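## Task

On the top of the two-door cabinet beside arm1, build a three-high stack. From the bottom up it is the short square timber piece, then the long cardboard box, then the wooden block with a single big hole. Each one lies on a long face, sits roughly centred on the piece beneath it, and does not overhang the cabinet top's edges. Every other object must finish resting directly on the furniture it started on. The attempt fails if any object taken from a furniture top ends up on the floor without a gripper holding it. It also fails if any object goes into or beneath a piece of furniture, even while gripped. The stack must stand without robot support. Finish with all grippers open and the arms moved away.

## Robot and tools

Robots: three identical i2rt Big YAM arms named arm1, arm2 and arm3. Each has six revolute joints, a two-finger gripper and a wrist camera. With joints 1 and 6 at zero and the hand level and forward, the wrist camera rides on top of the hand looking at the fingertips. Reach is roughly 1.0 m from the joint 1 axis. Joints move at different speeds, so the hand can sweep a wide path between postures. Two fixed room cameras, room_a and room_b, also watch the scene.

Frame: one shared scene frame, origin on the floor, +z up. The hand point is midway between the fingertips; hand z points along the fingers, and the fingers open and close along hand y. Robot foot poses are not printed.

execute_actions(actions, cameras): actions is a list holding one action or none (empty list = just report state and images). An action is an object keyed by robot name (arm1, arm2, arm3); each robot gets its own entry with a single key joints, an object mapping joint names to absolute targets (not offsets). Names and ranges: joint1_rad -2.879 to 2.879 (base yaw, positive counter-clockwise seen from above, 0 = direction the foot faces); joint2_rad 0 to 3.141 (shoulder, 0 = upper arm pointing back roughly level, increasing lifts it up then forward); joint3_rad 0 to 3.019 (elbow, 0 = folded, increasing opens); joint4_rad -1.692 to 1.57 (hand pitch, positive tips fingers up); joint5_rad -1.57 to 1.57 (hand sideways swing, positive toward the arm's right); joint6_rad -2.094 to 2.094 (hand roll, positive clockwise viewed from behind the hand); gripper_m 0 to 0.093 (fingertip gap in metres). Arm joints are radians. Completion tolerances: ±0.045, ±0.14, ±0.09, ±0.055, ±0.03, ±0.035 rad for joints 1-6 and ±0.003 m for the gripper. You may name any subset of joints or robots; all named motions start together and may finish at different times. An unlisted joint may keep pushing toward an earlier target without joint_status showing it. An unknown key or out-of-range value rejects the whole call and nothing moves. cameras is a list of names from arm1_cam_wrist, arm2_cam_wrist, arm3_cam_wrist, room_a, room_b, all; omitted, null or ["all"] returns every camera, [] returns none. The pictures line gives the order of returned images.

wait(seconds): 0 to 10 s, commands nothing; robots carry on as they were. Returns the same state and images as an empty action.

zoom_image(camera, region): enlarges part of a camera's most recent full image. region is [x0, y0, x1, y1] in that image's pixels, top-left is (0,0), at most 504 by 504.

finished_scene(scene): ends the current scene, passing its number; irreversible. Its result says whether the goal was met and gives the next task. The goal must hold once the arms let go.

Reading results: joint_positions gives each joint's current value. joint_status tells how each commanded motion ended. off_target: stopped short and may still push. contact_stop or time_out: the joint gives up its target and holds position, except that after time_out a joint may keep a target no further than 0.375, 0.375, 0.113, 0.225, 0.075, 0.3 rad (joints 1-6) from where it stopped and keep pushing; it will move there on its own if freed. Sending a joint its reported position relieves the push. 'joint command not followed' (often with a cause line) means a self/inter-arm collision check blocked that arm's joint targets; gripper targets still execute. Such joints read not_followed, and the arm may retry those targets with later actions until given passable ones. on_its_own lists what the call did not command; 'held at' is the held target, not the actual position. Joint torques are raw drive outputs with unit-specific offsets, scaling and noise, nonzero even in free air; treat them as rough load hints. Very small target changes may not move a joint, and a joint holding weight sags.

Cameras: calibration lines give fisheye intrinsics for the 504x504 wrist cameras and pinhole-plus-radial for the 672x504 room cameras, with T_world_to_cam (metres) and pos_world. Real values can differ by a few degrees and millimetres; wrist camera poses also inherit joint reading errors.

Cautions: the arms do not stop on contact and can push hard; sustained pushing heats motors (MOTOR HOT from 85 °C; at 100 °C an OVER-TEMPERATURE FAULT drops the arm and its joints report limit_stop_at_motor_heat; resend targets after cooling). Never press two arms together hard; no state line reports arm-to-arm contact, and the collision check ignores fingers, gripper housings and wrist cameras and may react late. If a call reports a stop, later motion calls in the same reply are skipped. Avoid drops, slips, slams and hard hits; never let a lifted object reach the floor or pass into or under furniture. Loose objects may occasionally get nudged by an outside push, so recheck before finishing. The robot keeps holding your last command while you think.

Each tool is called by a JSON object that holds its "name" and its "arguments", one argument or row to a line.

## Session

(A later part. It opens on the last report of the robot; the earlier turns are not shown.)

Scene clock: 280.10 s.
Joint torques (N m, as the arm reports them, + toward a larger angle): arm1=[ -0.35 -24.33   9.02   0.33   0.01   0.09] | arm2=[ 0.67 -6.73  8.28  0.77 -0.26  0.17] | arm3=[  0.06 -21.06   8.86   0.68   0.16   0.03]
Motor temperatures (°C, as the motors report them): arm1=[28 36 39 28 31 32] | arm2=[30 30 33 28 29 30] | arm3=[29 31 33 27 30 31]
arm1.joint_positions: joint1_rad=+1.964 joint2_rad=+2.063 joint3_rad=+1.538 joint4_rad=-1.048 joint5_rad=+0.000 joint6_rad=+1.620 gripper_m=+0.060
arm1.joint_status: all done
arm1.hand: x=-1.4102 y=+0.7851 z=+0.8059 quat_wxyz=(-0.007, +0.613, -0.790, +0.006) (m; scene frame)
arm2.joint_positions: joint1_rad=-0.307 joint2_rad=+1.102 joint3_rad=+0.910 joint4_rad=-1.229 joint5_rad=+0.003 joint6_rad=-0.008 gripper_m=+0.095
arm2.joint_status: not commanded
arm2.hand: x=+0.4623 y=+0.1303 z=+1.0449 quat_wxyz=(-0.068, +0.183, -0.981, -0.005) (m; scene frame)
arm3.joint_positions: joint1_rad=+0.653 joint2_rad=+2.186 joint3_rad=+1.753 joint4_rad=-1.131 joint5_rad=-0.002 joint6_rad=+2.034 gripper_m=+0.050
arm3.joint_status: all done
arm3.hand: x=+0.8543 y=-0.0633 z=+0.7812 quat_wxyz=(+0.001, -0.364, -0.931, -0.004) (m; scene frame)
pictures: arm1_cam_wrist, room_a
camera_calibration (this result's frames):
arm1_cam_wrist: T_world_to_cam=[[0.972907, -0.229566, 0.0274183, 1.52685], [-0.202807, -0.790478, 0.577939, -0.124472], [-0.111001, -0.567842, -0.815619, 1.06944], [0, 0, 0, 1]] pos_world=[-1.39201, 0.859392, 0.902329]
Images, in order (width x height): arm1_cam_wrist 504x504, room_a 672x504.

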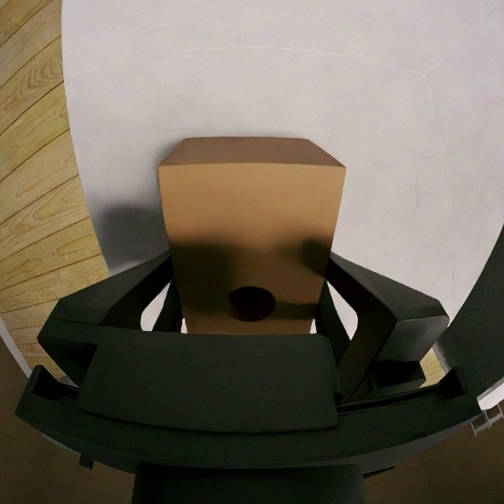

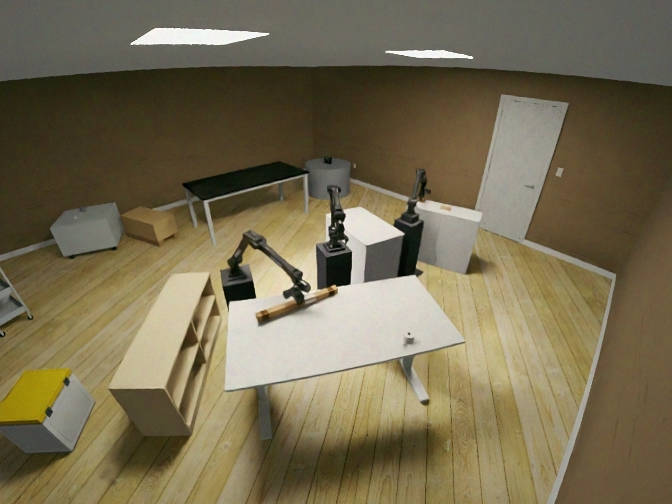

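{"name": "execute_actions", "arguments": {
  "actions": [
    {"arm1": {"joints": {"gripper_m": 0.093}}, "arm3": {"joints": {"joint2_rad": 2.218}}}
  ],
  "cameras": ["arm1_cam_wrist", "room_a"]
}}

{"name": "zoom_image", "arguments": {
  "camera": "room_a",
  "region": [230, 250, 370, 340]
}}

Scene clock: 285.43 s.
Joint torques (N m, as the arm reports them, + toward a larger angle): arm1=[  0.05 -24.3    9.09   0.32   0.02   0.09] | arm2=[ 1.01 -6.47  8.41  0.84 -0.26  0.1 ] | arm3=[ -0.06 -20.06   8.84   0.46   0.2    0.03]
Motor temperatures (°C, as the motors report them): arm1=[28 36 39 28 31 32] | arm2=[30 30 33 28 29 30] | arm3=[29 31 34 27 30 31]
arm1.joint_positions: joint1_rad=+1.964 joint2_rad=+2.062 joint3_rad=+1.538 joint4_rad=-1.048 joint5_rad=+0.000 joint6_rad=+1.620 gripper_m=+0.093
arm1.joint_status: all done
arm1.hand: x=-1.4104 y=+0.7852 z=+0.8067 quat_wxyz=(-0.007, +0.613, -0.790, +0.005) (m; scene frame)
arm2.joint_positions: joint1_rad=-0.307 joint2_rad=+1.102 joint3_rad=+0.910 joint4_rad=-1.229 joint5_rad=+0.003 joint6_rad=-0.008 gripper_m=+0.095
arm2.joint_status: not commanded
arm2.hand: x=+0.4623 y=+0.1303 z=+1.0449 quat_wxyz=(-0.068, +0.183, -0.981, -0.005) (m; scene frame)
arm3.joint_positions: joint1_rad=+0.653 joint2_rad=+2.188 joint3_rad=+1.753 joint4_rad=-1.131 joint5_rad=-0.003 joint6_rad=+2.034 gripper_m=+0.050
arm3.joint_status: all done
arm3.hand: x=+0.8540 y=-0.0636 z=+0.7798 quat_wxyz=(+0.002, -0.364, -0.931, -0.002) (m; scene frame)
pictures: arm1_cam_wrist, room_a
camera_calibration (this result's frames):
arm1_cam_wrist: T_world_to_cam=[[0.972948, -0.229567, 0.0258936, 1.52833], [-0.201938, -0.790657, 0.577999, -0.123665], [-0.112217, -0.567592, -0.815626, 1.06824], [0, 0, 0, 1]] pos_world=[-1.39209, 0.859403, 0.903188]
Images, in order (width x height): arm1_cam_wrist 504x504, room_a 672x504.

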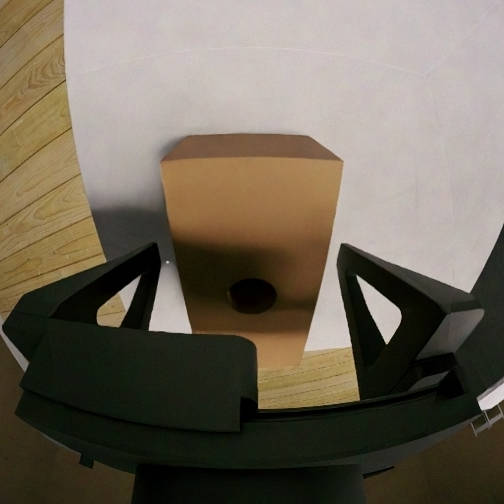

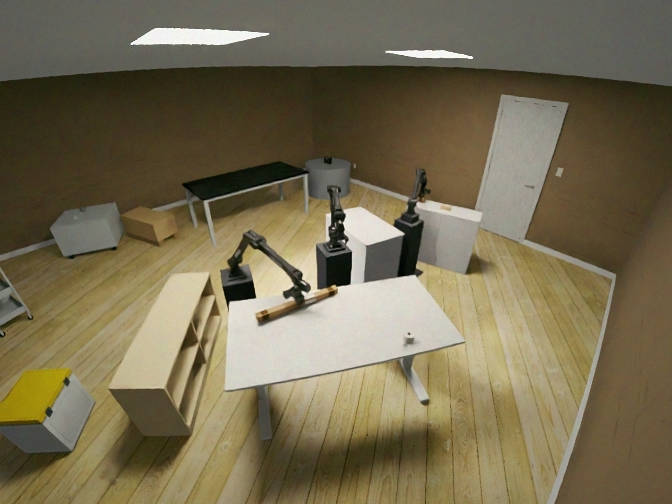

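Region (230, 250, 370, 340) of room_a's 672x504 image, scaled by 3.600, with more detail than that image has; it fills the top 324 rows of this view, and the rest is white.

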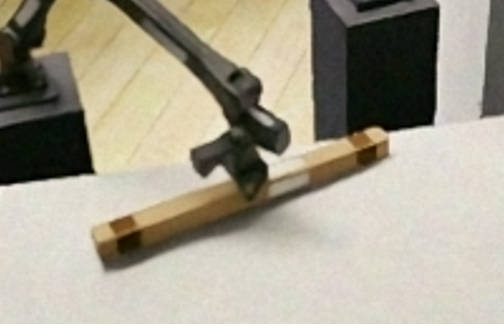

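{"name": "execute_actions", "arguments": {
  "actions": [
    {"arm1": {"joints": {"joint2_rad": 1.8, "joint4_rad": -1.3}}, "arm3": {"joints": {"joint2_rad": 2.185, "gripper_m": 0.093}}}
  ],
  "cameras": []
}}

Scene clock: 289.07 s.
Joint torques (N m, as the arm reports them, + toward a larger angle): arm1=[  0.04 -20.86  10.13  -0.27   0.02   0.09] | arm2=[ 0.91 -7.    8.21  0.73 -0.27  0.15] | arm3=[ -0.47 -23.39   8.78   0.51   0.21   0.04]
Motor temperatures (°C, as the motors report them): arm1=[28 36 39 28 31 32] | arm2=[30 30 33 28 29 30] | arm3=[29 31 34 27 30 31]
arm1.joint_positions: joint1_rad=+1.964 joint2_rad=+1.803 joint3_rad=+1.536 joint4_rad=-1.293 joint5_rad=+0.000 joint6_rad=+1.620 gripper_m=+0.093
arm1.joint_status: all done
arm1.hand: x=-1.3691 y=+0.7761 z=+0.9490 quat_wxyz=(-0.003, +0.613, -0.790, +0.000) (m; scene frame)
arm2.joint_positions: joint1_rad=-0.307 joint2_rad=+1.102 joint3_rad=+0.910 joint4_rad=-1.229 joint5_rad=+0.003 joint6_rad=-0.008 gripper_m=+0.095
arm2.joint_status: not commanded
arm2.hand: x=+0.4623 y=+0.1303 z=+1.0449 quat_wxyz=(-0.068, +0.183, -0.981, -0.005) (m; scene frame)
arm3.joint_positions: joint1_rad=+0.653 joint2_rad=+2.188 joint3_rad=+1.753 joint4_rad=-1.131 joint5_rad=-0.003 joint6_rad=+2.034 gripper_m=+0.093
arm3.joint_status: all done
arm3.hand: x=+0.8540 y=-0.0636 z=+0.7798 quat_wxyz=(+0.002, -0.364, -0.931, -0.002) (m; scene frame)
pictures: none
No camera images: the call's "cameras" was empty. Leave "cameras" out to get every camera's image.

{"name": "execute_actions", "arguments": {
  "actions": [
    {"arm1": {"joints": {"joint1_rad": 1.30, "joint6_rad": 1.2}}, "arm3": {"joints": {"joint2_rad": 1.2}}, "arm2": {"joints": {"joint1_rad": -0.782, "joint2_rad": 1.515, "joint3_rad": 1.16, "joint4_rad": -1.21, "joint6_rad": 0.62}}}
  ],
  "cameras": ["arm1_cam_wrist", "arm2_cam_wrist", "room_b"]
}}

Scene clock: 306.73 s.
Joint torques (N m, as the arm reports them, + toward a larger angle): arm1=[  0.08 -20.34  10.25  -0.22  -0.05  -0.15] | arm2=[  0.64 -12.72  10.6    0.44  -0.12   0.14] | arm3=[ 0.5  -7.78  8.62  2.23  0.12 -0.04]
Motor temperatures (°C, as the motors report them): arm1=[28 36 38 28 31 32] | arm2=[30 30 34 28 29 30] | arm3=[29 32 34 27 30 31]
arm1.joint_positions: joint1_rad=+1.299 joint2_rad=+1.803 joint3_rad=+1.536 joint4_rad=-1.293 joint5_rad=+0.001 joint6_rad=+1.214 gripper_m=+0.093
arm1.joint_status: all done
arm1.hand: x=-1.1873 y=+1.0826 z=+0.9522 quat_wxyz=(-0.007, +0.506, -0.862, -0.002) (m; scene frame)
arm2.joint_positions: joint1_rad=-0.790 joint2_rad=+1.519 joint3_rad=+1.126 joint4_rad=-1.216 joint5_rad=+0.000 joint6_rad=+0.612 gripper_m=+0.095
arm2.joint_status: all done
arm2.hand: x=+0.5692 y=-0.0346 z=+0.9833 quat_wxyz=(+0.020, -0.359, -0.933, +0.013) (m; scene frame)
arm3.joint_positions: joint1_rad=+0.653 joint2_rad=+1.200 joint3_rad=+1.769 joint4_rad=-1.126 joint5_rad=-0.003 joint6_rad=+2.034 gripper_m=+0.093
arm3.joint_status: all done
arm3.hand: x=+0.8081 y=-0.2229 z=+1.3704 quat_wxyz=(+0.045, -0.318, -0.814, -0.483) (m; scene frame)
pictures: arm1_cam_wrist, arm2_cam_wrist, room_b
camera_calibration (this result's frames):
arm1_cam_wrist: T_world_to_cam=[[0.882445, -0.470227, 0.0132936, 1.54081], [-0.393042, -0.72148, 0.570074, -0.221769], [-0.258474, -0.508284, -0.821486, 1.1485], [0, 0, 0, 1]] pos_world=[-1.14998, 1.14829, 1.04942]
arm2_cam_wrist: T_world_to_cam=[[-0.66485, -0.746263, 0.0326451, 0.322821], [-0.584521, 0.546969, 0.599299, -0.228851], [-0.465091, 0.379362, -0.799859, 1.18945], [0, 0, 0, 1]] pos_world=[0.634063, -0.0851489, 1.07801]
Images, in order (width x height): arm1_cam_wrist 504x504, arm2_cam_wrist 504x504, room_b 672x504.

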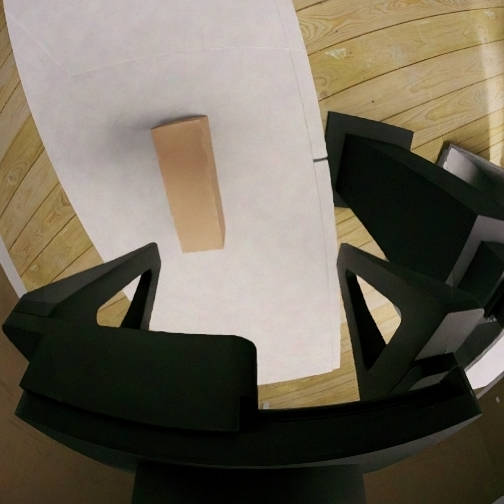

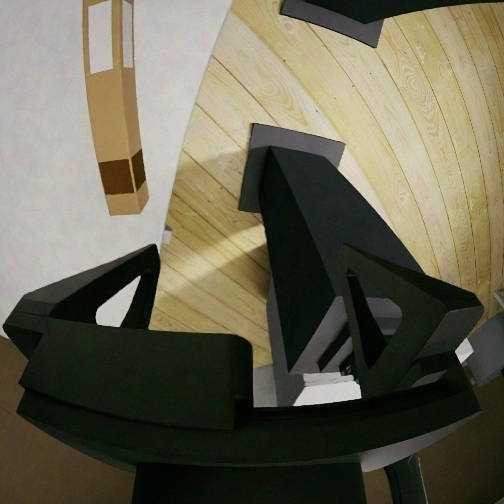

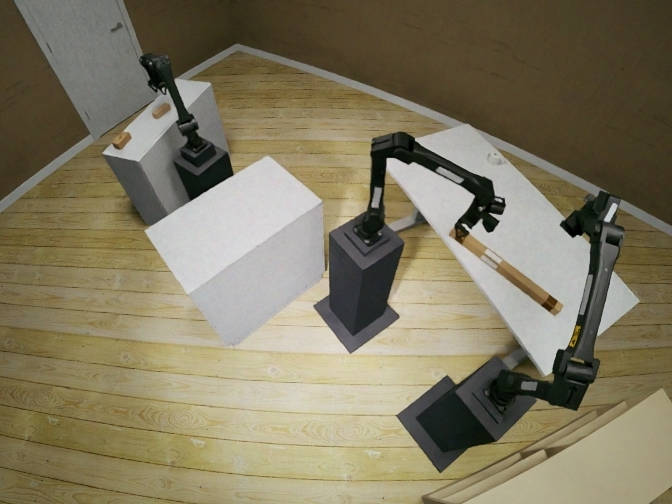

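{"name": "execute_actions", "arguments": {
  "actions": [
    {"arm1": {"joints": {"joint1_rad": -1.98, "joint2_rad": 1.2, "joint3_rad": 1.0, "joint4_rad": -1.2, "joint6_rad": 0.0}}, "arm3": {"joints": {"joint1_rad": -0.4, "joint2_rad": 0.8, "joint3_rad": 1.0, "joint6_rad": 0}}, "arm2": {"joints": {"joint1_rad": -0.77, "joint2_rad": 2.32, "joint3_rad": 2.08, "joint4_rad": -1.30}}}
  ],
  "cameras": ["arm1_cam_wrist", "arm2_cam_wrist", "room_b"]
}}

Scene clock: 329.00 s.
Joint torques (N m, as the arm reports them, + toward a larger angle): arm1=[ 0.74 -9.97  9.79  0.51 -0.12 -0.15] | arm2=[  0.74 -24.77  11.87  -0.06  -0.11   0.12] | arm3=[ 0.46 -3.4  10.26  1.83 -0.02 -0.26]
Motor temperatures (°C, as the motors report them): arm1=[28 35 38 28 31 32] | arm2=[30 31 36 28 29 30] | arm3=[29 30 34 27 30 31]
arm1.joint_positions: joint1_rad=-1.980 joint2_rad=+1.201 joint3_rad=+0.997 joint4_rad=-1.202 joint5_rad=+0.001 joint6_rad=+0.014 gripper_m=+0.093
arm1.joint_status: all done
arm1.hand: x=-0.6411 y=+0.3594 z=+1.0119 quat_wxyz=(-0.079, -0.486, -0.869, +0.035) (m; scene frame)
arm2.joint_positions: joint1_rad=-0.780 joint2_rad=+2.319 joint3_rad=+2.032 joint4_rad=-1.289 joint5_rad=+0.000 joint6_rad=+0.613 gripper_m=+0.095
arm2.joint_status: all done
arm2.hand: x=+0.8477 y=-0.0639 z=+0.8688 quat_wxyz=(+0.004, -0.355, -0.935, +0.009) (m; scene frame)
arm3.joint_positions: joint1_rad=-0.397 joint2_rad=+0.808 joint3_rad=+0.988 joint4_rad=-1.126 joint5_rad=+0.000 joint6_rad=+0.016 gripper_m=+0.093
arm3.joint_status: all done
arm3.hand: x=+0.9948 y=-0.6048 z=+1.1066 quat_wxyz=(-0.305, +0.106, -0.946, -0.039) (m; scene frame)
pictures: arm1_cam_wrist, arm2_cam_wrist, room_b
camera_calibration (this result's frames):
arm1_cam_wrist: T_world_to_cam=[[-0.841662, -0.539997, -0.00297417, -0.345795], [-0.48799, 0.75822, 0.432397, -1.01621], [-0.231238, 0.365384, -0.901678, 0.75569], [0, 0, 0, 1]] pos_world=[-0.612199, 0.307666, 1.11977]
arm2_cam_wrist: T_world_to_cam=[[-0.658373, -0.752561, 0.0140266, 0.500172], [-0.608881, 0.543446, 0.577867, 0.0576657], [-0.442503, 0.371911, -0.816011, 1.23288], [0, 0, 0, 1]] pos_world=[0.909965, -0.113451, 0.965706]
Images, in order (width x height): arm1_cam_wrist 504x504, arm2_cam_wrist 504x504, room_b 672x504.

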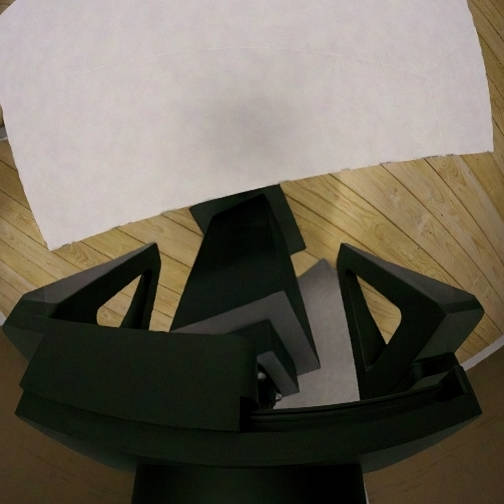

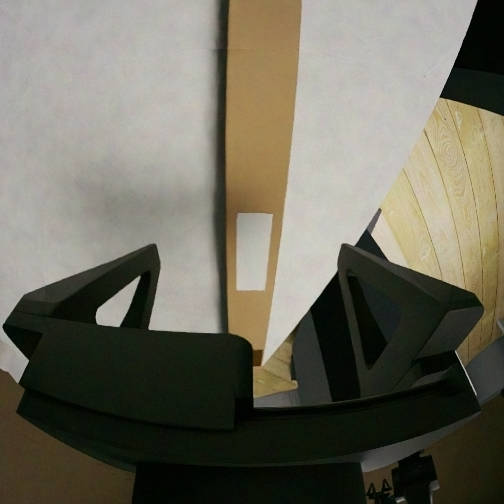

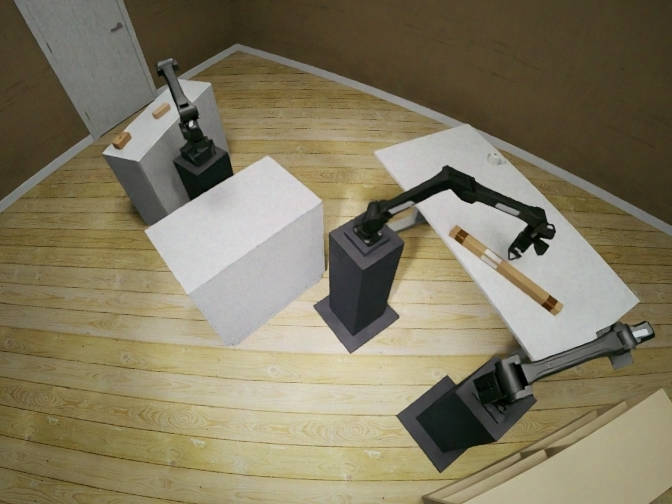

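{"name": "execute_actions", "arguments": {
  "actions": [
    {"arm2": {"joints": {"joint1_rad": -0.80, "joint2_rad": 2.49, "joint4_rad": -1.10}}}
  ],
  "cameras": ["arm2_cam_wrist", "room_a"]
}}

{"name": "zoom_image", "arguments": {
  "camera": "room_a",
  "region": [230, 250, 370, 340]
}}

Scene clock: 343.20 s.
Joint torques (N m, as the arm reports them, + toward a larger angle): arm1=[  0.59 -10.     9.81   0.52  -0.12  -0.15] | arm2=[ -0.73 -26.06  10.16   1.01  -0.1    0.15] | arm3=[ 0.01 -3.15 10.4   1.54 -0.04 -0.26]
Motor temperatures (°C, as the motors report them): arm1=[28 35 38 28 31 32] | arm2=[30 33 37 28 29 30] | arm3=[29 30 35 27 30 31]
arm1.joint_positions: joint1_rad=-1.980 joint2_rad=+1.201 joint3_rad=+0.997 joint4_rad=-1.202 joint5_rad=+0.001 joint6_rad=+0.014 gripper_m=+0.093
arm1.joint_status: not commanded
arm1.hand: x=-0.6411 y=+0.3594 z=+1.0119 quat_wxyz=(-0.079, -0.486, -0.869, +0.035) (m; scene frame)
arm2.joint_positions: joint1_rad=-0.792 joint2_rad=+2.495 joint3_rad=+2.050 joint4_rad=-1.116 joint5_rad=+0.000 joint6_rad=+0.613 gripper_m=+0.095
arm2.joint_status: all done
arm2.hand: x=+0.8634 y=-0.0761 z=+0.7550 quat_wxyz=(-0.003, -0.361, -0.933, +0.007) (m; scene frame)
arm3.joint_positions: joint1_rad=-0.397 joint2_rad=+0.808 joint3_rad=+0.988 joint4_rad=-1.126 joint5_rad=+0.000 joint6_rad=+0.016 gripper_m=+0.093
arm3.joint_status: not commanded
arm3.hand: x=+0.9948 y=-0.6048 z=+1.1066 quat_wxyz=(-0.305, +0.106, -0.946, -0.039) (m; scene frame)
pictures: arm2_cam_wrist, room_a
camera_calibration (this result's frames):
arm2_cam_wrist: T_world_to_cam=[[-0.667485, -0.744605, 0.00531078, 0.517883], [-0.611099, 0.551853, 0.567465, 0.149989], [-0.425468, 0.375529, -0.823381, 1.14266], [0, 0, 0, 1]] pos_world=[0.923504, -0.126256, 0.852982]
Images, in order (width x height): arm2_cam_wrist 504x504, room_a 672x504.

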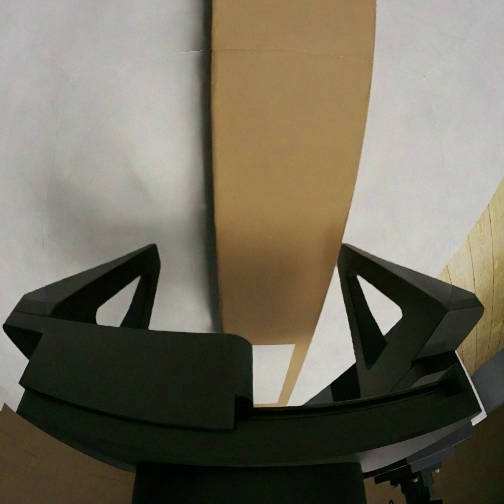

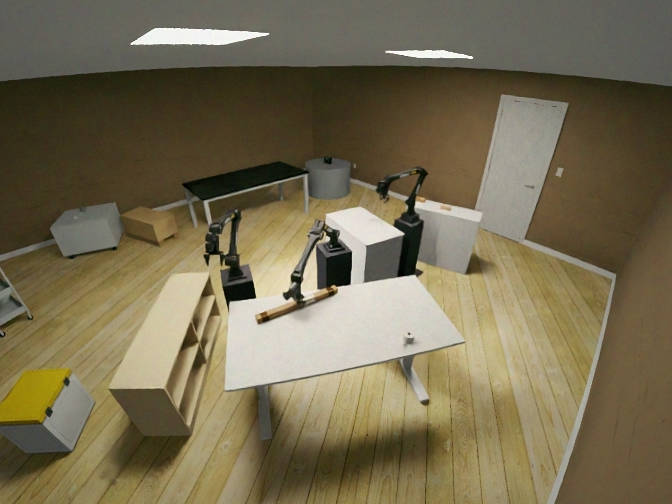

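Region (230, 250, 370, 340) of room_a's 672x504 image, scaled by 3.600, with more detail than that image has; it fills the top 324 rows of this view, and the rest is white.

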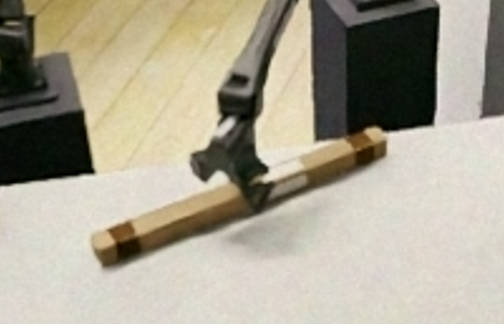

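{"name": "execute_actions", "arguments": {
  "actions": [
    {"arm2": {"joints": {"joint1_rad": -0.815, "joint2_rad": 2.525}}}
  ],
  "cameras": ["arm2_cam_wrist"]
}}

Scene clock: 346.63 s.
Joint torques (N m, as the arm reports them, + toward a larger angle): arm1=[ 0.61 -9.98  9.81  0.52 -0.12 -0.14] | arm2=[ -0.09 -22.65  10.31   0.99  -0.12   0.12] | arm3=[-0.03 -3.08 10.22  1.78  0.   -0.24]
Motor temperatures (°C, as the motors report them): arm1=[28 35 38 28 31 32] | arm2=[30 33 36 28 29 30] | arm3=[29 30 35 27 30 31]
arm1.joint_positions: joint1_rad=-1.980 joint2_rad=+1.201 joint3_rad=+0.997 joint4_rad=-1.202 joint5_rad=+0.001 joint6_rad=+0.014 gripper_m=+0.093
arm1.joint_status: not commanded
arm1.hand: x=-0.6411 y=+0.3594 z=+1.0119 quat_wxyz=(-0.079, -0.486, -0.869, +0.035) (m; scene frame)
arm2.joint_positions: joint1_rad=-0.808 joint2_rad=+2.495 joint3_rad=+2.050 joint4_rad=-1.116 joint5_rad=+0.000 joint6_rad=+0.613 gripper_m=+0.095
arm2.joint_status: all done
arm2.hand: x=+0.8618 y=-0.0874 z=+0.7552 quat_wxyz=(-0.003, -0.368, -0.930, +0.007) (m; scene frame)
arm3.joint_positions: joint1_rad=-0.397 joint2_rad=+0.808 joint3_rad=+0.988 joint4_rad=-1.126 joint5_rad=+0.000 joint6_rad=+0.016 gripper_m=+0.093
arm3.joint_status: not commanded
arm3.hand: x=+0.9948 y=-0.6048 z=+1.1066 quat_wxyz=(-0.305, +0.106, -0.946, -0.039) (m; scene frame)
pictures: arm2_cam_wrist
camera_calibration (this result's frames):
arm2_cam_wrist: T_world_to_cam=[[-0.679328, -0.733816, 0.00526506, 0.519632], [-0.602309, 0.561655, 0.567245, 0.148643], [-0.419211, 0.382174, -0.823532, 1.14171], [0, 0, 0, 1]] pos_world=[0.921145, -0.138503, 0.853178]
Images, in order (width x height): arm2_cam_wrist 504x504.

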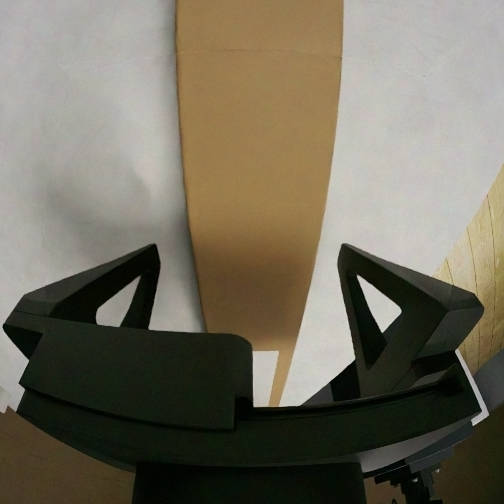

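{"name": "execute_actions", "arguments": {
  "actions": [
    {"arm2": {"joints": {"joint2_rad": 2.545}}}
  ],
  "cameras": ["arm2_cam_wrist"]
}}

Scene clock: 348.80 s.
Joint torques (N m, as the arm reports them, + toward a larger angle): arm1=[ 0.62 -9.98  9.82  0.52 -0.12 -0.15] | arm2=[ -0.08 -23.29  10.13   0.94  -0.09   0.13] | arm3=[-0.23 -3.86 10.26  1.59 -0.03 -0.21]
Motor temperatures (°C, as the motors report them): arm1=[28 34 38 28 31 32] | arm2=[30 33 36 28 29 30] | arm3=[29 30 35 27 30 31]
arm1.joint_positions: joint1_rad=-1.980 joint2_rad=+1.201 joint3_rad=+0.997 joint4_rad=-1.202 joint5_rad=+0.001 joint6_rad=+0.014 gripper_m=+0.093
arm1.joint_status: not commanded
arm1.hand: x=-0.6411 y=+0.3594 z=+1.0119 quat_wxyz=(-0.079, -0.486, -0.869, +0.035) (m; scene frame)
arm2.joint_positions: joint1_rad=-0.808 joint2_rad=+2.519 joint3_rad=+2.050 joint4_rad=-1.116 joint5_rad=+0.000 joint6_rad=+0.613 gripper_m=+0.095
arm2.joint_status: all done
arm2.hand: x=+0.8560 y=-0.0869 z=+0.7390 quat_wxyz=(+0.008, -0.368, -0.930, +0.010) (m; scene frame)
arm3.joint_positions: joint1_rad=-0.397 joint2_rad=+0.808 joint3_rad=+0.988 joint4_rad=-1.126 joint5_rad=+0.000 joint6_rad=+0.016 gripper_m=+0.093
arm3.joint_status: not commanded
arm3.hand: x=+0.9948 y=-0.6048 z=+1.1066 quat_wxyz=(-0.305, +0.106, -0.946, -0.039) (m; scene frame)
pictures: arm2_cam_wrist
camera_calibration (this result's frames):
arm2_cam_wrist: T_world_to_cam=[[-0.679314, -0.733609, 0.0187249, 0.506212], [-0.588639, 0.559955, 0.583057, 0.130436], [-0.438221, 0.385056, -0.812215, 1.13383], [0, 0, 0, 1]] pos_world=[0.917523, -0.138263, 0.835381]
Images, in order (width x height): arm2_cam_wrist 504x504.

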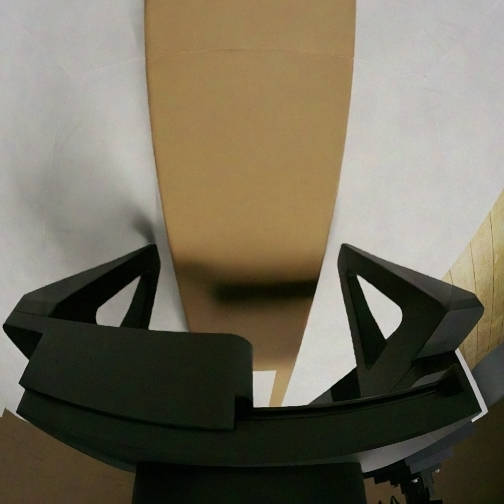

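Good depth now. Closing.

{"name": "execute_actions", "arguments": {
  "actions": [
    {"arm2": {"joints": {"joint2_rad": 2.52, "gripper_m": 0.03}}}
  ],
  "cameras": []
}}

Scene clock: 351.57 s.
Joint torques (N m, as the arm reports them, + toward a larger angle): arm1=[  0.58 -10.01   9.81   0.53  -0.11  -0.15] | arm2=[ -0.8  -25.43  10.16   0.93  -0.1    0.14] | arm3=[ 0.67 -3.37 10.37  1.74 -0.01 -0.21]
Motor temperatures (°C, as the motors report them): arm1=[28 34 38 28 31 32] | arm2=[30 33 36 28 29 30] | arm3=[29 30 35 27 30 31]
arm1.joint_positions: joint1_rad=-1.980 joint2_rad=+1.201 joint3_rad=+0.997 joint4_rad=-1.202 joint5_rad=+0.001 joint6_rad=+0.014 gripper_m=+0.093
arm1.joint_status: not commanded
arm1.hand: x=-0.6411 y=+0.3594 z=+1.0119 quat_wxyz=(-0.079, -0.486, -0.869, +0.035) (m; scene frame)
arm2.joint_positions: joint1_rad=-0.808 joint2_rad=+2.519 joint3_rad=+2.050 joint4_rad=-1.116 joint5_rad=+0.000 joint6_rad=+0.614 gripper_m=+0.050
arm2.joint_status: gripper_m off_target (ended at +0.050, target +0.030); the others done
arm2.hand: x=+0.8560 y=-0.0869 z=+0.7390 quat_wxyz=(+0.008, -0.369, -0.929, +0.010) (m; scene frame)
arm3.joint_positions: joint1_rad=-0.397 joint2_rad=+0.808 joint3_rad=+0.988 joint4_rad=-1.126 joint5_rad=+0.000 joint6_rad=+0.016 gripper_m=+0.093
arm3.joint_status: not commanded
arm3.hand: x=+0.9948 y=-0.6048 z=+1.1066 quat_wxyz=(-0.305, +0.106, -0.946, -0.039) (m; scene frame)
pictures: none
No camera images: the call's "cameras" was empty. Leave "cameras" out to get every camera's image.

{"name": "execute_actions", "arguments": {
  "actions": [
    {"arm2": {"joints": {"joint2_rad": 2.27, "joint4_rad": -1.36}}, "arm1": {"joints": {"joint2_rad": 0.9}}}
  ],
  "cameras": []
}}

{"name": "execute_actions", "arguments": {
  "actions": [
    {"arm2": {"joints": {"joint1_rad": 2.29, "joint6_rad": 2.08}}}
  ],
  "cameras": ["arm1_cam_wrist", "arm2_cam_wrist", "room_a", "room_b"]
}}

Scene clock: 369.67 s.
Joint torques (N m, as the arm reports them, + toward a larger angle): arm1=[ 0.53 -5.7  11.24  1.01 -0.12 -0.15] | arm2=[ -0.51 -23.79  10.23  -0.39  -0.1    0.12] | arm3=[-0.12 -3.24 10.26  1.68 -0.05 -0.24]
Motor temperatures (°C, as the motors report them): arm1=[28 34 39 28 31 32] | arm2=[30 34 36 28 29 30] | arm3=[29 29 35 27 30 31]
arm1.joint_positions: joint1_rad=-1.980 joint2_rad=+0.900 joint3_rad=+0.989 joint4_rad=-1.202 joint5_rad=+0.001 joint6_rad=+0.014 gripper_m=+0.093
arm1.joint_status: all done
arm1.hand: x=-0.6608 y=+0.3880 z=+1.1061 quat_wxyz=(-0.206, -0.476, -0.849, +0.104) (m; scene frame)
arm2.joint_positions: joint1_rad=-0.808 joint2_rad=+2.259 joint3_rad=+2.060 joint4_rad=-1.343 joint5_rad=+0.000 joint6_rad=+0.614 gripper_m=+0.050
arm2.joint_status: all done
arm2.hand: x=+0.8477 y=-0.0829 z=+0.9197 quat_wxyz=(-0.012, -0.368, -0.930, +0.005) (m; scene frame)
arm3.joint_positions: joint1_rad=-0.397 joint2_rad=+0.808 joint3_rad=+0.988 joint4_rad=-1.126 joint5_rad=+0.000 joint6_rad=+0.016 gripper_m=+0.093
arm3.joint_status: not commanded
arm3.hand: x=+0.9948 y=-0.6048 z=+1.1066 quat_wxyz=(-0.305, +0.106, -0.946, -0.039) (m; scene frame)
pictures: none
No camera images: the call's "cameras" was empty. Leave "cameras" out to get every camera's image.

Scene clock: 372.53 s.
Joint torques (N m, as the arm reports them, + toward a larger angle): arm1=[ 0.55 -5.62 11.21  1.01 -0.12 -0.15] | arm2=[  0.57 -22.69  10.15  -0.47  -0.01   0.12] | arm3=[-0.05 -3.39 10.29  1.75 -0.03 -0.21]
Motor temperatures (°C, as the motors report them): arm1=[28 34 39 28 31 32] | arm2=[31 34 36 28 29 30] | arm3=[29 29 35 27 30 31]
arm1.joint_positions: joint1_rad=-1.980 joint2_rad=+0.900 joint3_rad=+0.989 joint4_rad=-1.202 joint5_rad=+0.001 joint6_rad=+0.014 gripper_m=+0.093
arm1.joint_status: not commanded
arm1.hand: x=-0.6608 y=+0.3880 z=+1.1061 quat_wxyz=(-0.206, -0.476, -0.849, +0.104) (m; scene frame)
arm2.joint_positions: joint1_rad=+2.292 joint2_rad=+2.259 joint3_rad=+2.060 joint4_rad=-1.343 joint5_rad=-0.002 joint6_rad=+2.072 gripper_m=+0.050
arm2.joint_status: all done
arm2.hand: x=-0.5261 y=+0.1425 z=+0.9290 quat_wxyz=(+0.019, +0.429, -0.903, -0.003) (m; scene frame)
arm3.joint_positions: joint1_rad=-0.397 joint2_rad=+0.808 joint3_rad=+0.988 joint4_rad=-1.126 joint5_rad=+0.000 joint6_rad=+0.016 gripper_m=+0.093
arm3.joint_status: not commanded
arm3.hand: x=+0.9948 y=-0.6048 z=+1.1066 quat_wxyz=(-0.305, +0.106, -0.946, -0.039) (m; scene frame)
pictures: arm1_cam_wrist, arm2_cam_wrist, room_a, room_b
camera_calibration (this result's frames):
arm1_cam_wrist: T_world_to_cam=[[-0.843525, -0.537085, -0.00225678, -0.349876], [-0.531005, 0.833331, 0.153598, -0.837446], [-0.0806146, 0.130762, -0.988131, 1.11182], [0, 0, 0, 1]] pos_world=[-0.650188, 0.364572, 1.22647]
arm2_cam_wrist: T_world_to_cam=[[0.778678, -0.626786, -0.0282876, 0.527554], [-0.487428, -0.632705, 0.601746, -0.716393], [-0.395064, -0.454778, -0.798187, 0.72354], [0, 0, 0, 1]] pos_world=[-0.47414, 0.206448, 1.02353]
Images, in order (width x height): arm1_cam_wrist 504x504, arm2_cam_wrist 504x504, room_a 672x504, room_b 672x504.

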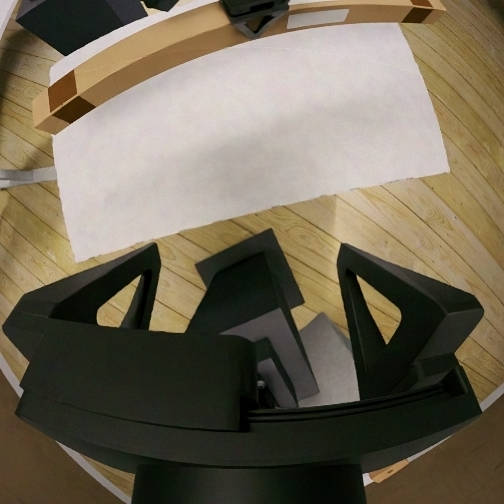

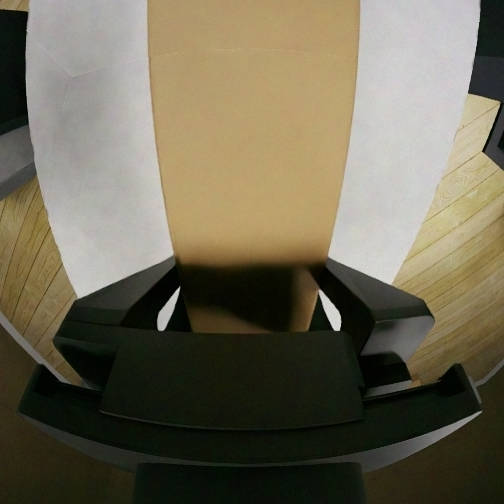

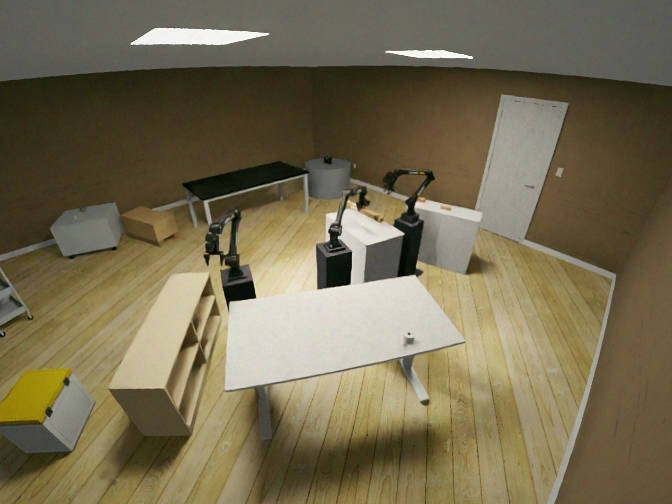

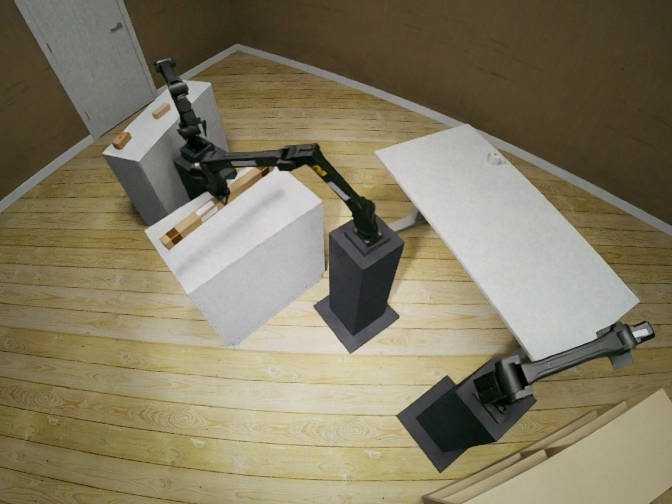

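{"name": "execute_actions", "arguments": {
  "actions": [
    {"arm2": {"joints": {"joint2_rad": 2.455, "joint4_rad": -1.175}}}
  ],
  "cameras": ["arm1_cam_wrist", "room_b"]
}}

Scene clock: 385.17 s.
Joint torques (N m, as the arm reports them, + toward a larger angle): arm1=[ 0.52 -5.6  11.2   1.   -0.12 -0.15] | arm2=[  0.78 -24.63   9.61   0.79   0.01   0.1 ] | arm3=[ 0.26 -3.1  10.26  1.76 -0.04 -0.26]
Motor temperatures (°C, as the motors report them): arm1=[28 34 39 28 31 32] | arm2=[30 34 36 28 29 30] | arm3=[29 29 36 27 30 31]
arm1.joint_positions: joint1_rad=-1.980 joint2_rad=+0.900 joint3_rad=+0.989 joint4_rad=-1.202 joint5_rad=+0.001 joint6_rad=+0.014 gripper_m=+0.093
arm1.joint_status: not commanded
arm1.hand: x=-0.6608 y=+0.3880 z=+1.1061 quat_wxyz=(-0.206, -0.476, -0.849, +0.104) (m; scene frame)
arm2.joint_positions: joint1_rad=+2.292 joint2_rad=+2.447 joint3_rad=+2.061 joint4_rad=-1.189 joint5_rad=-0.003 joint6_rad=+2.075 gripper_m=+0.050
arm2.joint_status: all done
arm2.hand: x=-0.5400 y=+0.1430 z=+0.8020 quat_wxyz=(+0.007, +0.427, -0.904, +0.007) (m; scene frame)
arm3.joint_positions: joint1_rad=-0.397 joint2_rad=+0.808 joint3_rad=+0.988 joint4_rad=-1.126 joint5_rad=+0.000 joint6_rad=+0.016 gripper_m=+0.093
arm3.joint_status: not commanded
arm3.hand: x=+0.9948 y=-0.6048 z=+1.1066 quat_wxyz=(-0.305, +0.106, -0.946, -0.039) (m; scene frame)
pictures: arm1_cam_wrist, room_b
camera_calibration (this result's frames):
arm1_cam_wrist: T_world_to_cam=[[-0.843525, -0.537085, -0.00225678, -0.349876], [-0.531005, 0.833331, 0.153598, -0.837446], [-0.0806146, 0.130762, -0.988131, 1.11182], [0, 0, 0, 1]] pos_world=[-0.650188, 0.364572, 1.22647]
Images, in order (width x height): arm1_cam_wrist 504x504, room_b 672x504.

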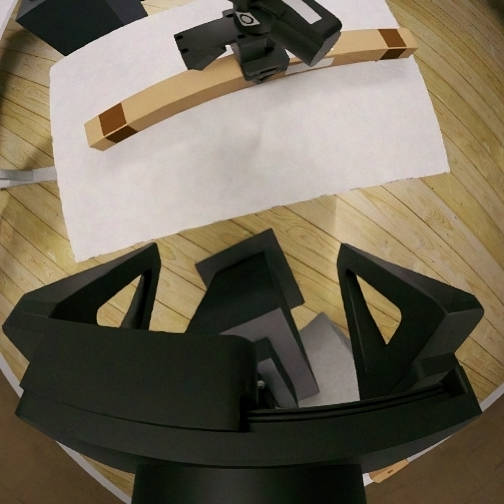

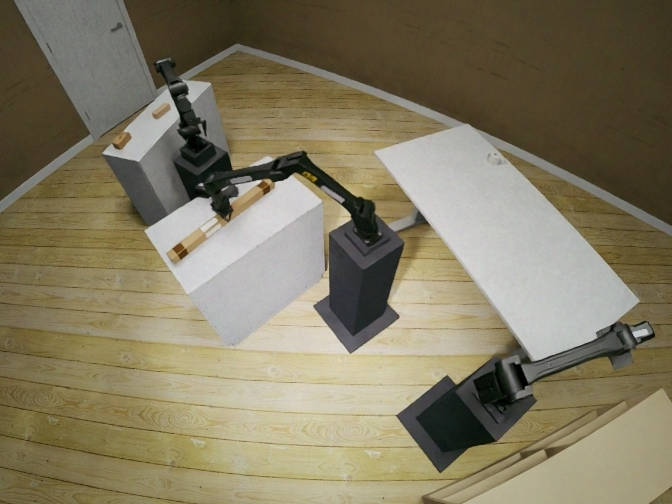

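{"name": "zoom_image", "arguments": {
  "camera": "room_b",
  "region": [140, 150, 300, 290]
}}

Region (140, 150, 300, 290) of room_b's 672x504 image, scaled by 3.150, with more detail than that image has; it fills the top 441 rows of this view, and the rest is white.

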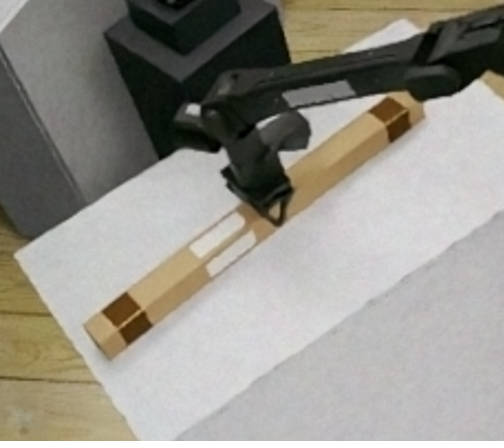

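{"name": "execute_actions", "arguments": {
  "actions": [
    {"arm2": {"joints": {"joint2_rad": 2.447, "gripper_m": 0.093}}}
  ],
  "cameras": ["arm2_cam_wrist"]
}}

{"name": "execute_actions", "arguments": {
  "actions": [
    {"arm2": {"joints": {"joint2_rad": 1.3}}}
  ],
  "cameras": ["arm1_cam_wrist", "room_b"]
}}

Scene clock: 390.40 s.
Joint torques (N m, as the arm reports them, + toward a larger angle): arm1=[ 0.51 -5.61 11.2   1.02 -0.12 -0.15] | arm2=[  0.65 -25.32   9.52   0.79   0.01   0.09] | arm3=[ 0.08 -3.46 10.39  1.52 -0.02 -0.21]
Motor temperatures (°C, as the motors report them): arm1=[28 34 39 28 31 32] | arm2=[30 34 36 28 29 30] | arm3=[29 29 36 27 30 31]
arm1.joint_positions: joint1_rad=-1.980 joint2_rad=+0.900 joint3_rad=+0.989 joint4_rad=-1.202 joint5_rad=+0.001 joint6_rad=+0.014 gripper_m=+0.093
arm1.joint_status: not commanded
arm1.hand: x=-0.6608 y=+0.3880 z=+1.1061 quat_wxyz=(-0.206, -0.476, -0.849, +0.104) (m; scene frame)
arm2.joint_positions: joint1_rad=+2.292 joint2_rad=+2.447 joint3_rad=+2.061 joint4_rad=-1.189 joint5_rad=-0.003 joint6_rad=+2.076 gripper_m=+0.093
arm2.joint_status: all done
arm2.hand: x=-0.5400 y=+0.1430 z=+0.8020 quat_wxyz=(+0.007, +0.427, -0.904, +0.007) (m; scene frame)
arm3.joint_positions: joint1_rad=-0.397 joint2_rad=+0.808 joint3_rad=+0.988 joint4_rad=-1.126 joint5_rad=+0.000 joint6_rad=+0.016 gripper_m=+0.093
arm3.joint_status: not commanded
arm3.hand: x=+0.9948 y=-0.6048 z=+1.1066 quat_wxyz=(-0.305, +0.106, -0.946, -0.039) (m; scene frame)
pictures: arm2_cam_wrist
camera_calibration (this result's frames):
arm2_cam_wrist: T_world_to_cam=[[0.777281, -0.629153, -0.000004798, 0.512016], [-0.507775, -0.627329, 0.590443, -0.649244], [-0.371482, -0.458938, -0.807079, 0.637364], [0, 0, 0, 1]] pos_world=[-0.490881, 0.207357, 0.897747]
Images, in order (width x height): arm2_cam_wrist 504x504.

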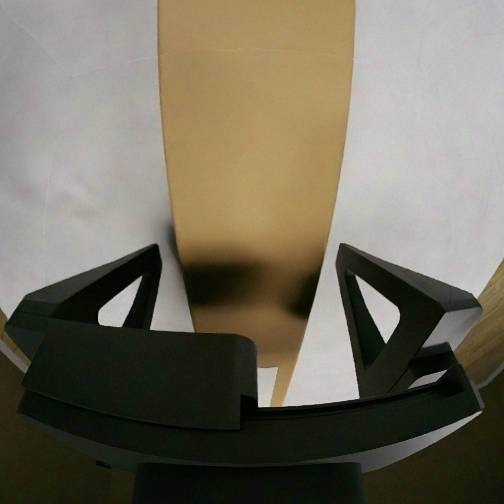

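Scene clock: 392.50 s.
Joint torques (N m, as the arm reports them, + toward a larger angle): arm1=[ 0.53 -5.64 11.2   1.   -0.12 -0.15] | arm2=[ 0.42 -8.62  7.5   2.19 -0.05 -0.01] | arm3=[-0.07 -3.63 10.28  1.6  -0.04 -0.24]
Motor temperatures (°C, as the motors report them): arm1=[28 34 40 28 31 32] | arm2=[30 34 36 28 29 30] | arm3=[29 29 36 27 30 31]
arm1.joint_positions: joint1_rad=-1.980 joint2_rad=+0.900 joint3_rad=+0.989 joint4_rad=-1.202 joint5_rad=+0.001 joint6_rad=+0.014 gripper_m=+0.093
arm1.joint_status: not commanded
arm1.hand: x=-0.6608 y=+0.3880 z=+1.1061 quat_wxyz=(-0.206, -0.476, -0.849, +0.104) (m; scene frame)
arm2.joint_positions: joint1_rad=+2.292 joint2_rad=+1.305 joint3_rad=+2.085 joint4_rad=-1.182 joint5_rad=-0.003 joint6_rad=+2.076 gripper_m=+0.093
arm2.joint_status: all done
arm2.hand: x=-0.3137 y=+0.1131 z=+1.5553 quat_wxyz=(+0.454, +0.352, -0.754, -0.318) (m; scene frame)
arm3.joint_positions: joint1_rad=-0.397 joint2_rad=+0.808 joint3_rad=+0.988 joint4_rad=-1.126 joint5_rad=+0.000 joint6_rad=+0.016 gripper_m=+0.093
arm3.joint_status: not commanded
arm3.hand: x=+0.9948 y=-0.6048 z=+1.1066 quat_wxyz=(-0.305, +0.106, -0.946, -0.039) (m; scene frame)
pictures: arm1_cam_wrist, room_b
camera_calibration (this result's frames):
arm1_cam_wrist: T_world_to_cam=[[-0.843525, -0.537085, -0.00225678, -0.349876], [-0.531005, 0.833331, 0.153598, -0.837446], [-0.0806146, 0.130762, -0.988131, 1.11182], [0, 0, 0, 1]] pos_world=[-0.650188, 0.364572, 1.22647]
Images, in order (width x height): arm1_cam_wrist 504x504, room_b 672x504.

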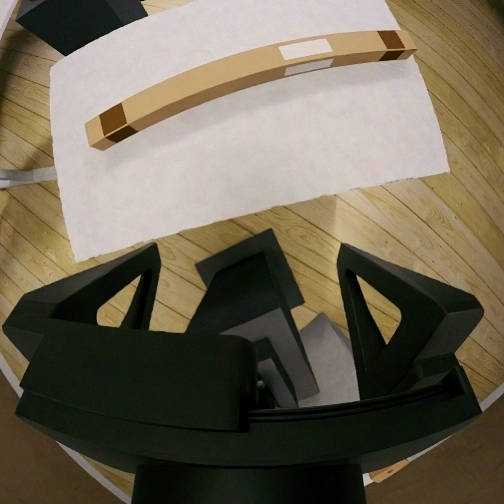

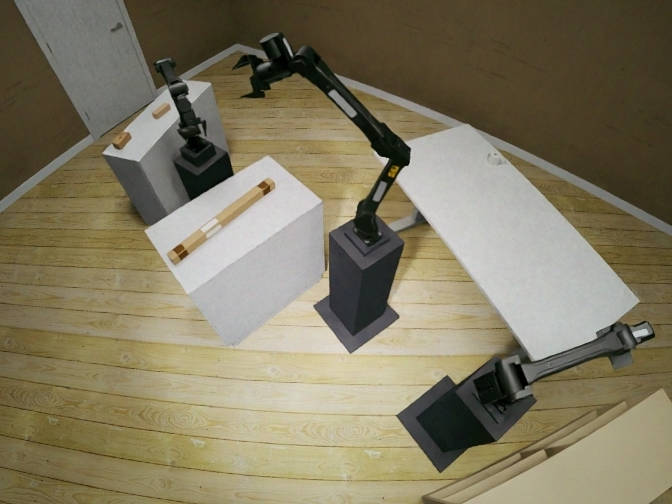

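{"name": "zoom_image", "arguments": {
  "camera": "arm1_cam_wrist",
  "region": [60, 10, 440, 170]
}}

Region (60, 10, 440, 170) of arm1_cam_wrist's 504x504 image, scaled by 1.326, with more detail than that image has; it fills the top 212 rows of this view, and the rest is white.

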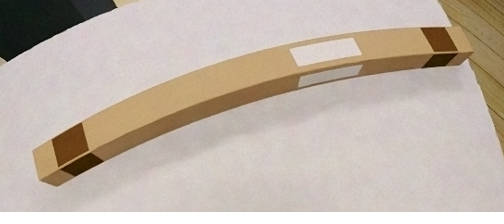

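{"name": "execute_actions", "arguments": {
  "actions": [
    {"arm1": {"joints": {"joint1_rad": -2.03, "joint2_rad": 1.99, "joint3_rad": 1.78, "joint4_rad": -1.325, "joint6_rad": 1.18}}, "arm2": {"joints": {"joint1_rad": 0.2, "joint2_rad": 0.6, "joint3_rad": 1.2, "joint6_rad": 0.5}}}
  ],
  "cameras": ["arm1_cam_wrist", "room_b"]
}}

Scene clock: 421.40 s.
Joint torques (N m, as the arm reports them, + toward a larger angle): arm1=[  0.35 -23.53  12.66  -0.09  -0.05   0.14] | arm2=[-0.16 -0.02  8.56  2.17 -0.13 -0.08] | arm3=[-0.1  -3.25 10.32  1.69 -0.03 -0.23]
Motor temperatures (°C, as the motors report them): arm1=[28 34 40 28 31 32] | arm2=[30 32 34 28 29 30] | arm3=[29 29 36 27 30 31]
arm1.joint_positions: joint1_rad=-2.024 joint2_rad=+2.000 joint3_rad=+1.739 joint4_rad=-1.322 joint5_rad=+0.001 joint6_rad=+1.166 gripper_m=+0.093
arm1.joint_status: all done
arm1.hand: x=-0.5315 y=+0.1392 z=+0.9271 quat_wxyz=(+0.003, -0.894, -0.447, -0.007) (m; scene frame)
arm2.joint_positions: joint1_rad=+0.208 joint2_rad=+0.608 joint3_rad=+1.205 joint4_rad=-1.181 joint5_rad=+0.000 joint6_rad=+0.508 gripper_m=+0.093
arm2.joint_status: all done
arm2.hand: x=+0.3365 y=+0.2293 z=+1.3432 quat_wxyz=(-0.360, +0.162, -0.870, -0.296) (m; scene frame)
arm3.joint_positions: joint1_rad=-0.397 joint2_rad=+0.808 joint3_rad=+0.988 joint4_rad=-1.126 joint5_rad=+0.000 joint6_rad=+0.016 gripper_m=+0.093
arm3.joint_status: not commanded
arm3.hand: x=+0.9948 y=-0.6048 z=+1.1066 quat_wxyz=(-0.305, +0.106, -0.946, -0.039) (m; scene frame)
pictures: arm1_cam_wrist, room_b
camera_calibration (this result's frames):
arm1_cam_wrist: T_world_to_cam=[[-0.811854, 0.583802, 0.00822551, -0.523716], [0.473922, 0.650693, 0.593293, -0.382097], [0.341013, 0.485566, -0.804945, 0.982783], [0, 0, 0, 1]] pos_world=[-0.579239, 0.0771681, 1.02209]
Images, in order (width x height): arm1_cam_wrist 504x504, room_b 672x504.

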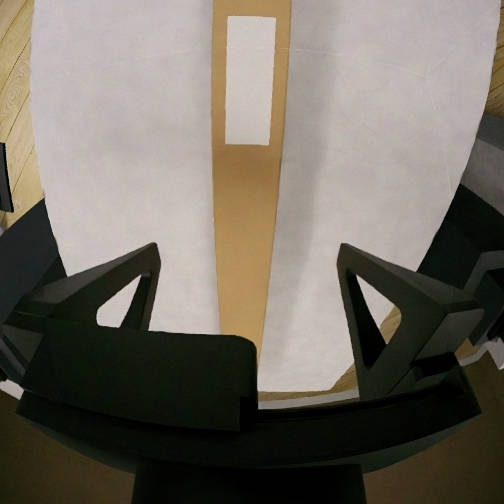

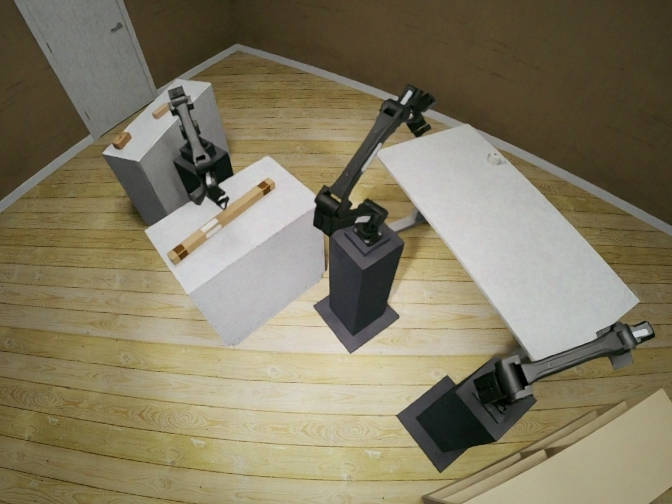

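{"name": "execute_actions", "arguments": {
  "actions": [
    {"arm1": {"joints": {"joint1_rad": -2.045, "joint2_rad": 2.10, "joint3_rad": 1.628, "joint4_rad": -1.065}}}
  ],
  "cameras": ["arm1_cam_wrist"]
}}

Scene clock: 432.70 s.
Joint torques (N m, as the arm reports them, + toward a larger angle): arm1=[  0.14 -24.81   9.63   0.44  -0.04   0.13] | arm2=[-0.81 -0.34  8.49  2.1  -0.12 -0.08] | arm3=[-0.31 -3.46 10.24  1.69 -0.03 -0.22]
Motor temperatures (°C, as the motors report them): arm1=[28 35 41 28 31 32] | arm2=[30 32 35 28 29 30] | arm3=[29 29 36 27 30 31]
arm1.joint_positions: joint1_rad=-2.037 joint2_rad=+2.115 joint3_rad=+1.612 joint4_rad=-1.074 joint5_rad=+0.001 joint6_rad=+1.167 gripper_m=+0.093
arm1.joint_status: all done
arm1.hand: x=-0.5356 y=+0.1339 z=+0.8144 quat_wxyz=(+0.000, -0.898, -0.441, -0.007) (m; scene frame)
arm2.joint_positions: joint1_rad=+0.208 joint2_rad=+0.608 joint3_rad=+1.205 joint4_rad=-1.181 joint5_rad=+0.000 joint6_rad=+0.507 gripper_m=+0.093
arm2.joint_status: not commanded
arm2.hand: x=+0.3365 y=+0.2293 z=+1.3432 quat_wxyz=(-0.360, +0.162, -0.870, -0.296) (m; scene frame)
arm3.joint_positions: joint1_rad=-0.397 joint2_rad=+0.808 joint3_rad=+0.988 joint4_rad=-1.126 joint5_rad=+0.000 joint6_rad=+0.016 gripper_m=+0.093
arm3.joint_status: not commanded
arm3.hand: x=+0.9948 y=-0.6048 z=+1.1066 quat_wxyz=(-0.305, +0.106, -0.946, -0.039) (m; scene frame)
pictures: arm1_cam_wrist
camera_calibration (this result's frames):
arm1_cam_wrist: T_world_to_cam=[[-0.803726, 0.594994, 0.00265357, -0.515609], [0.480923, 0.646998, 0.591699, -0.304278], [0.350341, 0.47684, -0.806155, 0.903144], [0, 0, 0, 1]] pos_world=[-0.584482, 0.0729961, 0.909483]
Images, in order (width x height): arm1_cam_wrist 504x504.

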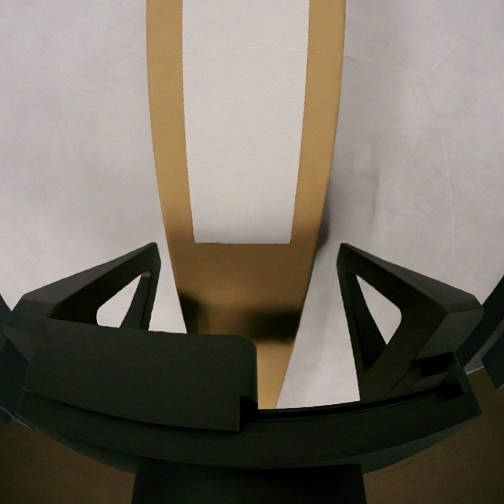

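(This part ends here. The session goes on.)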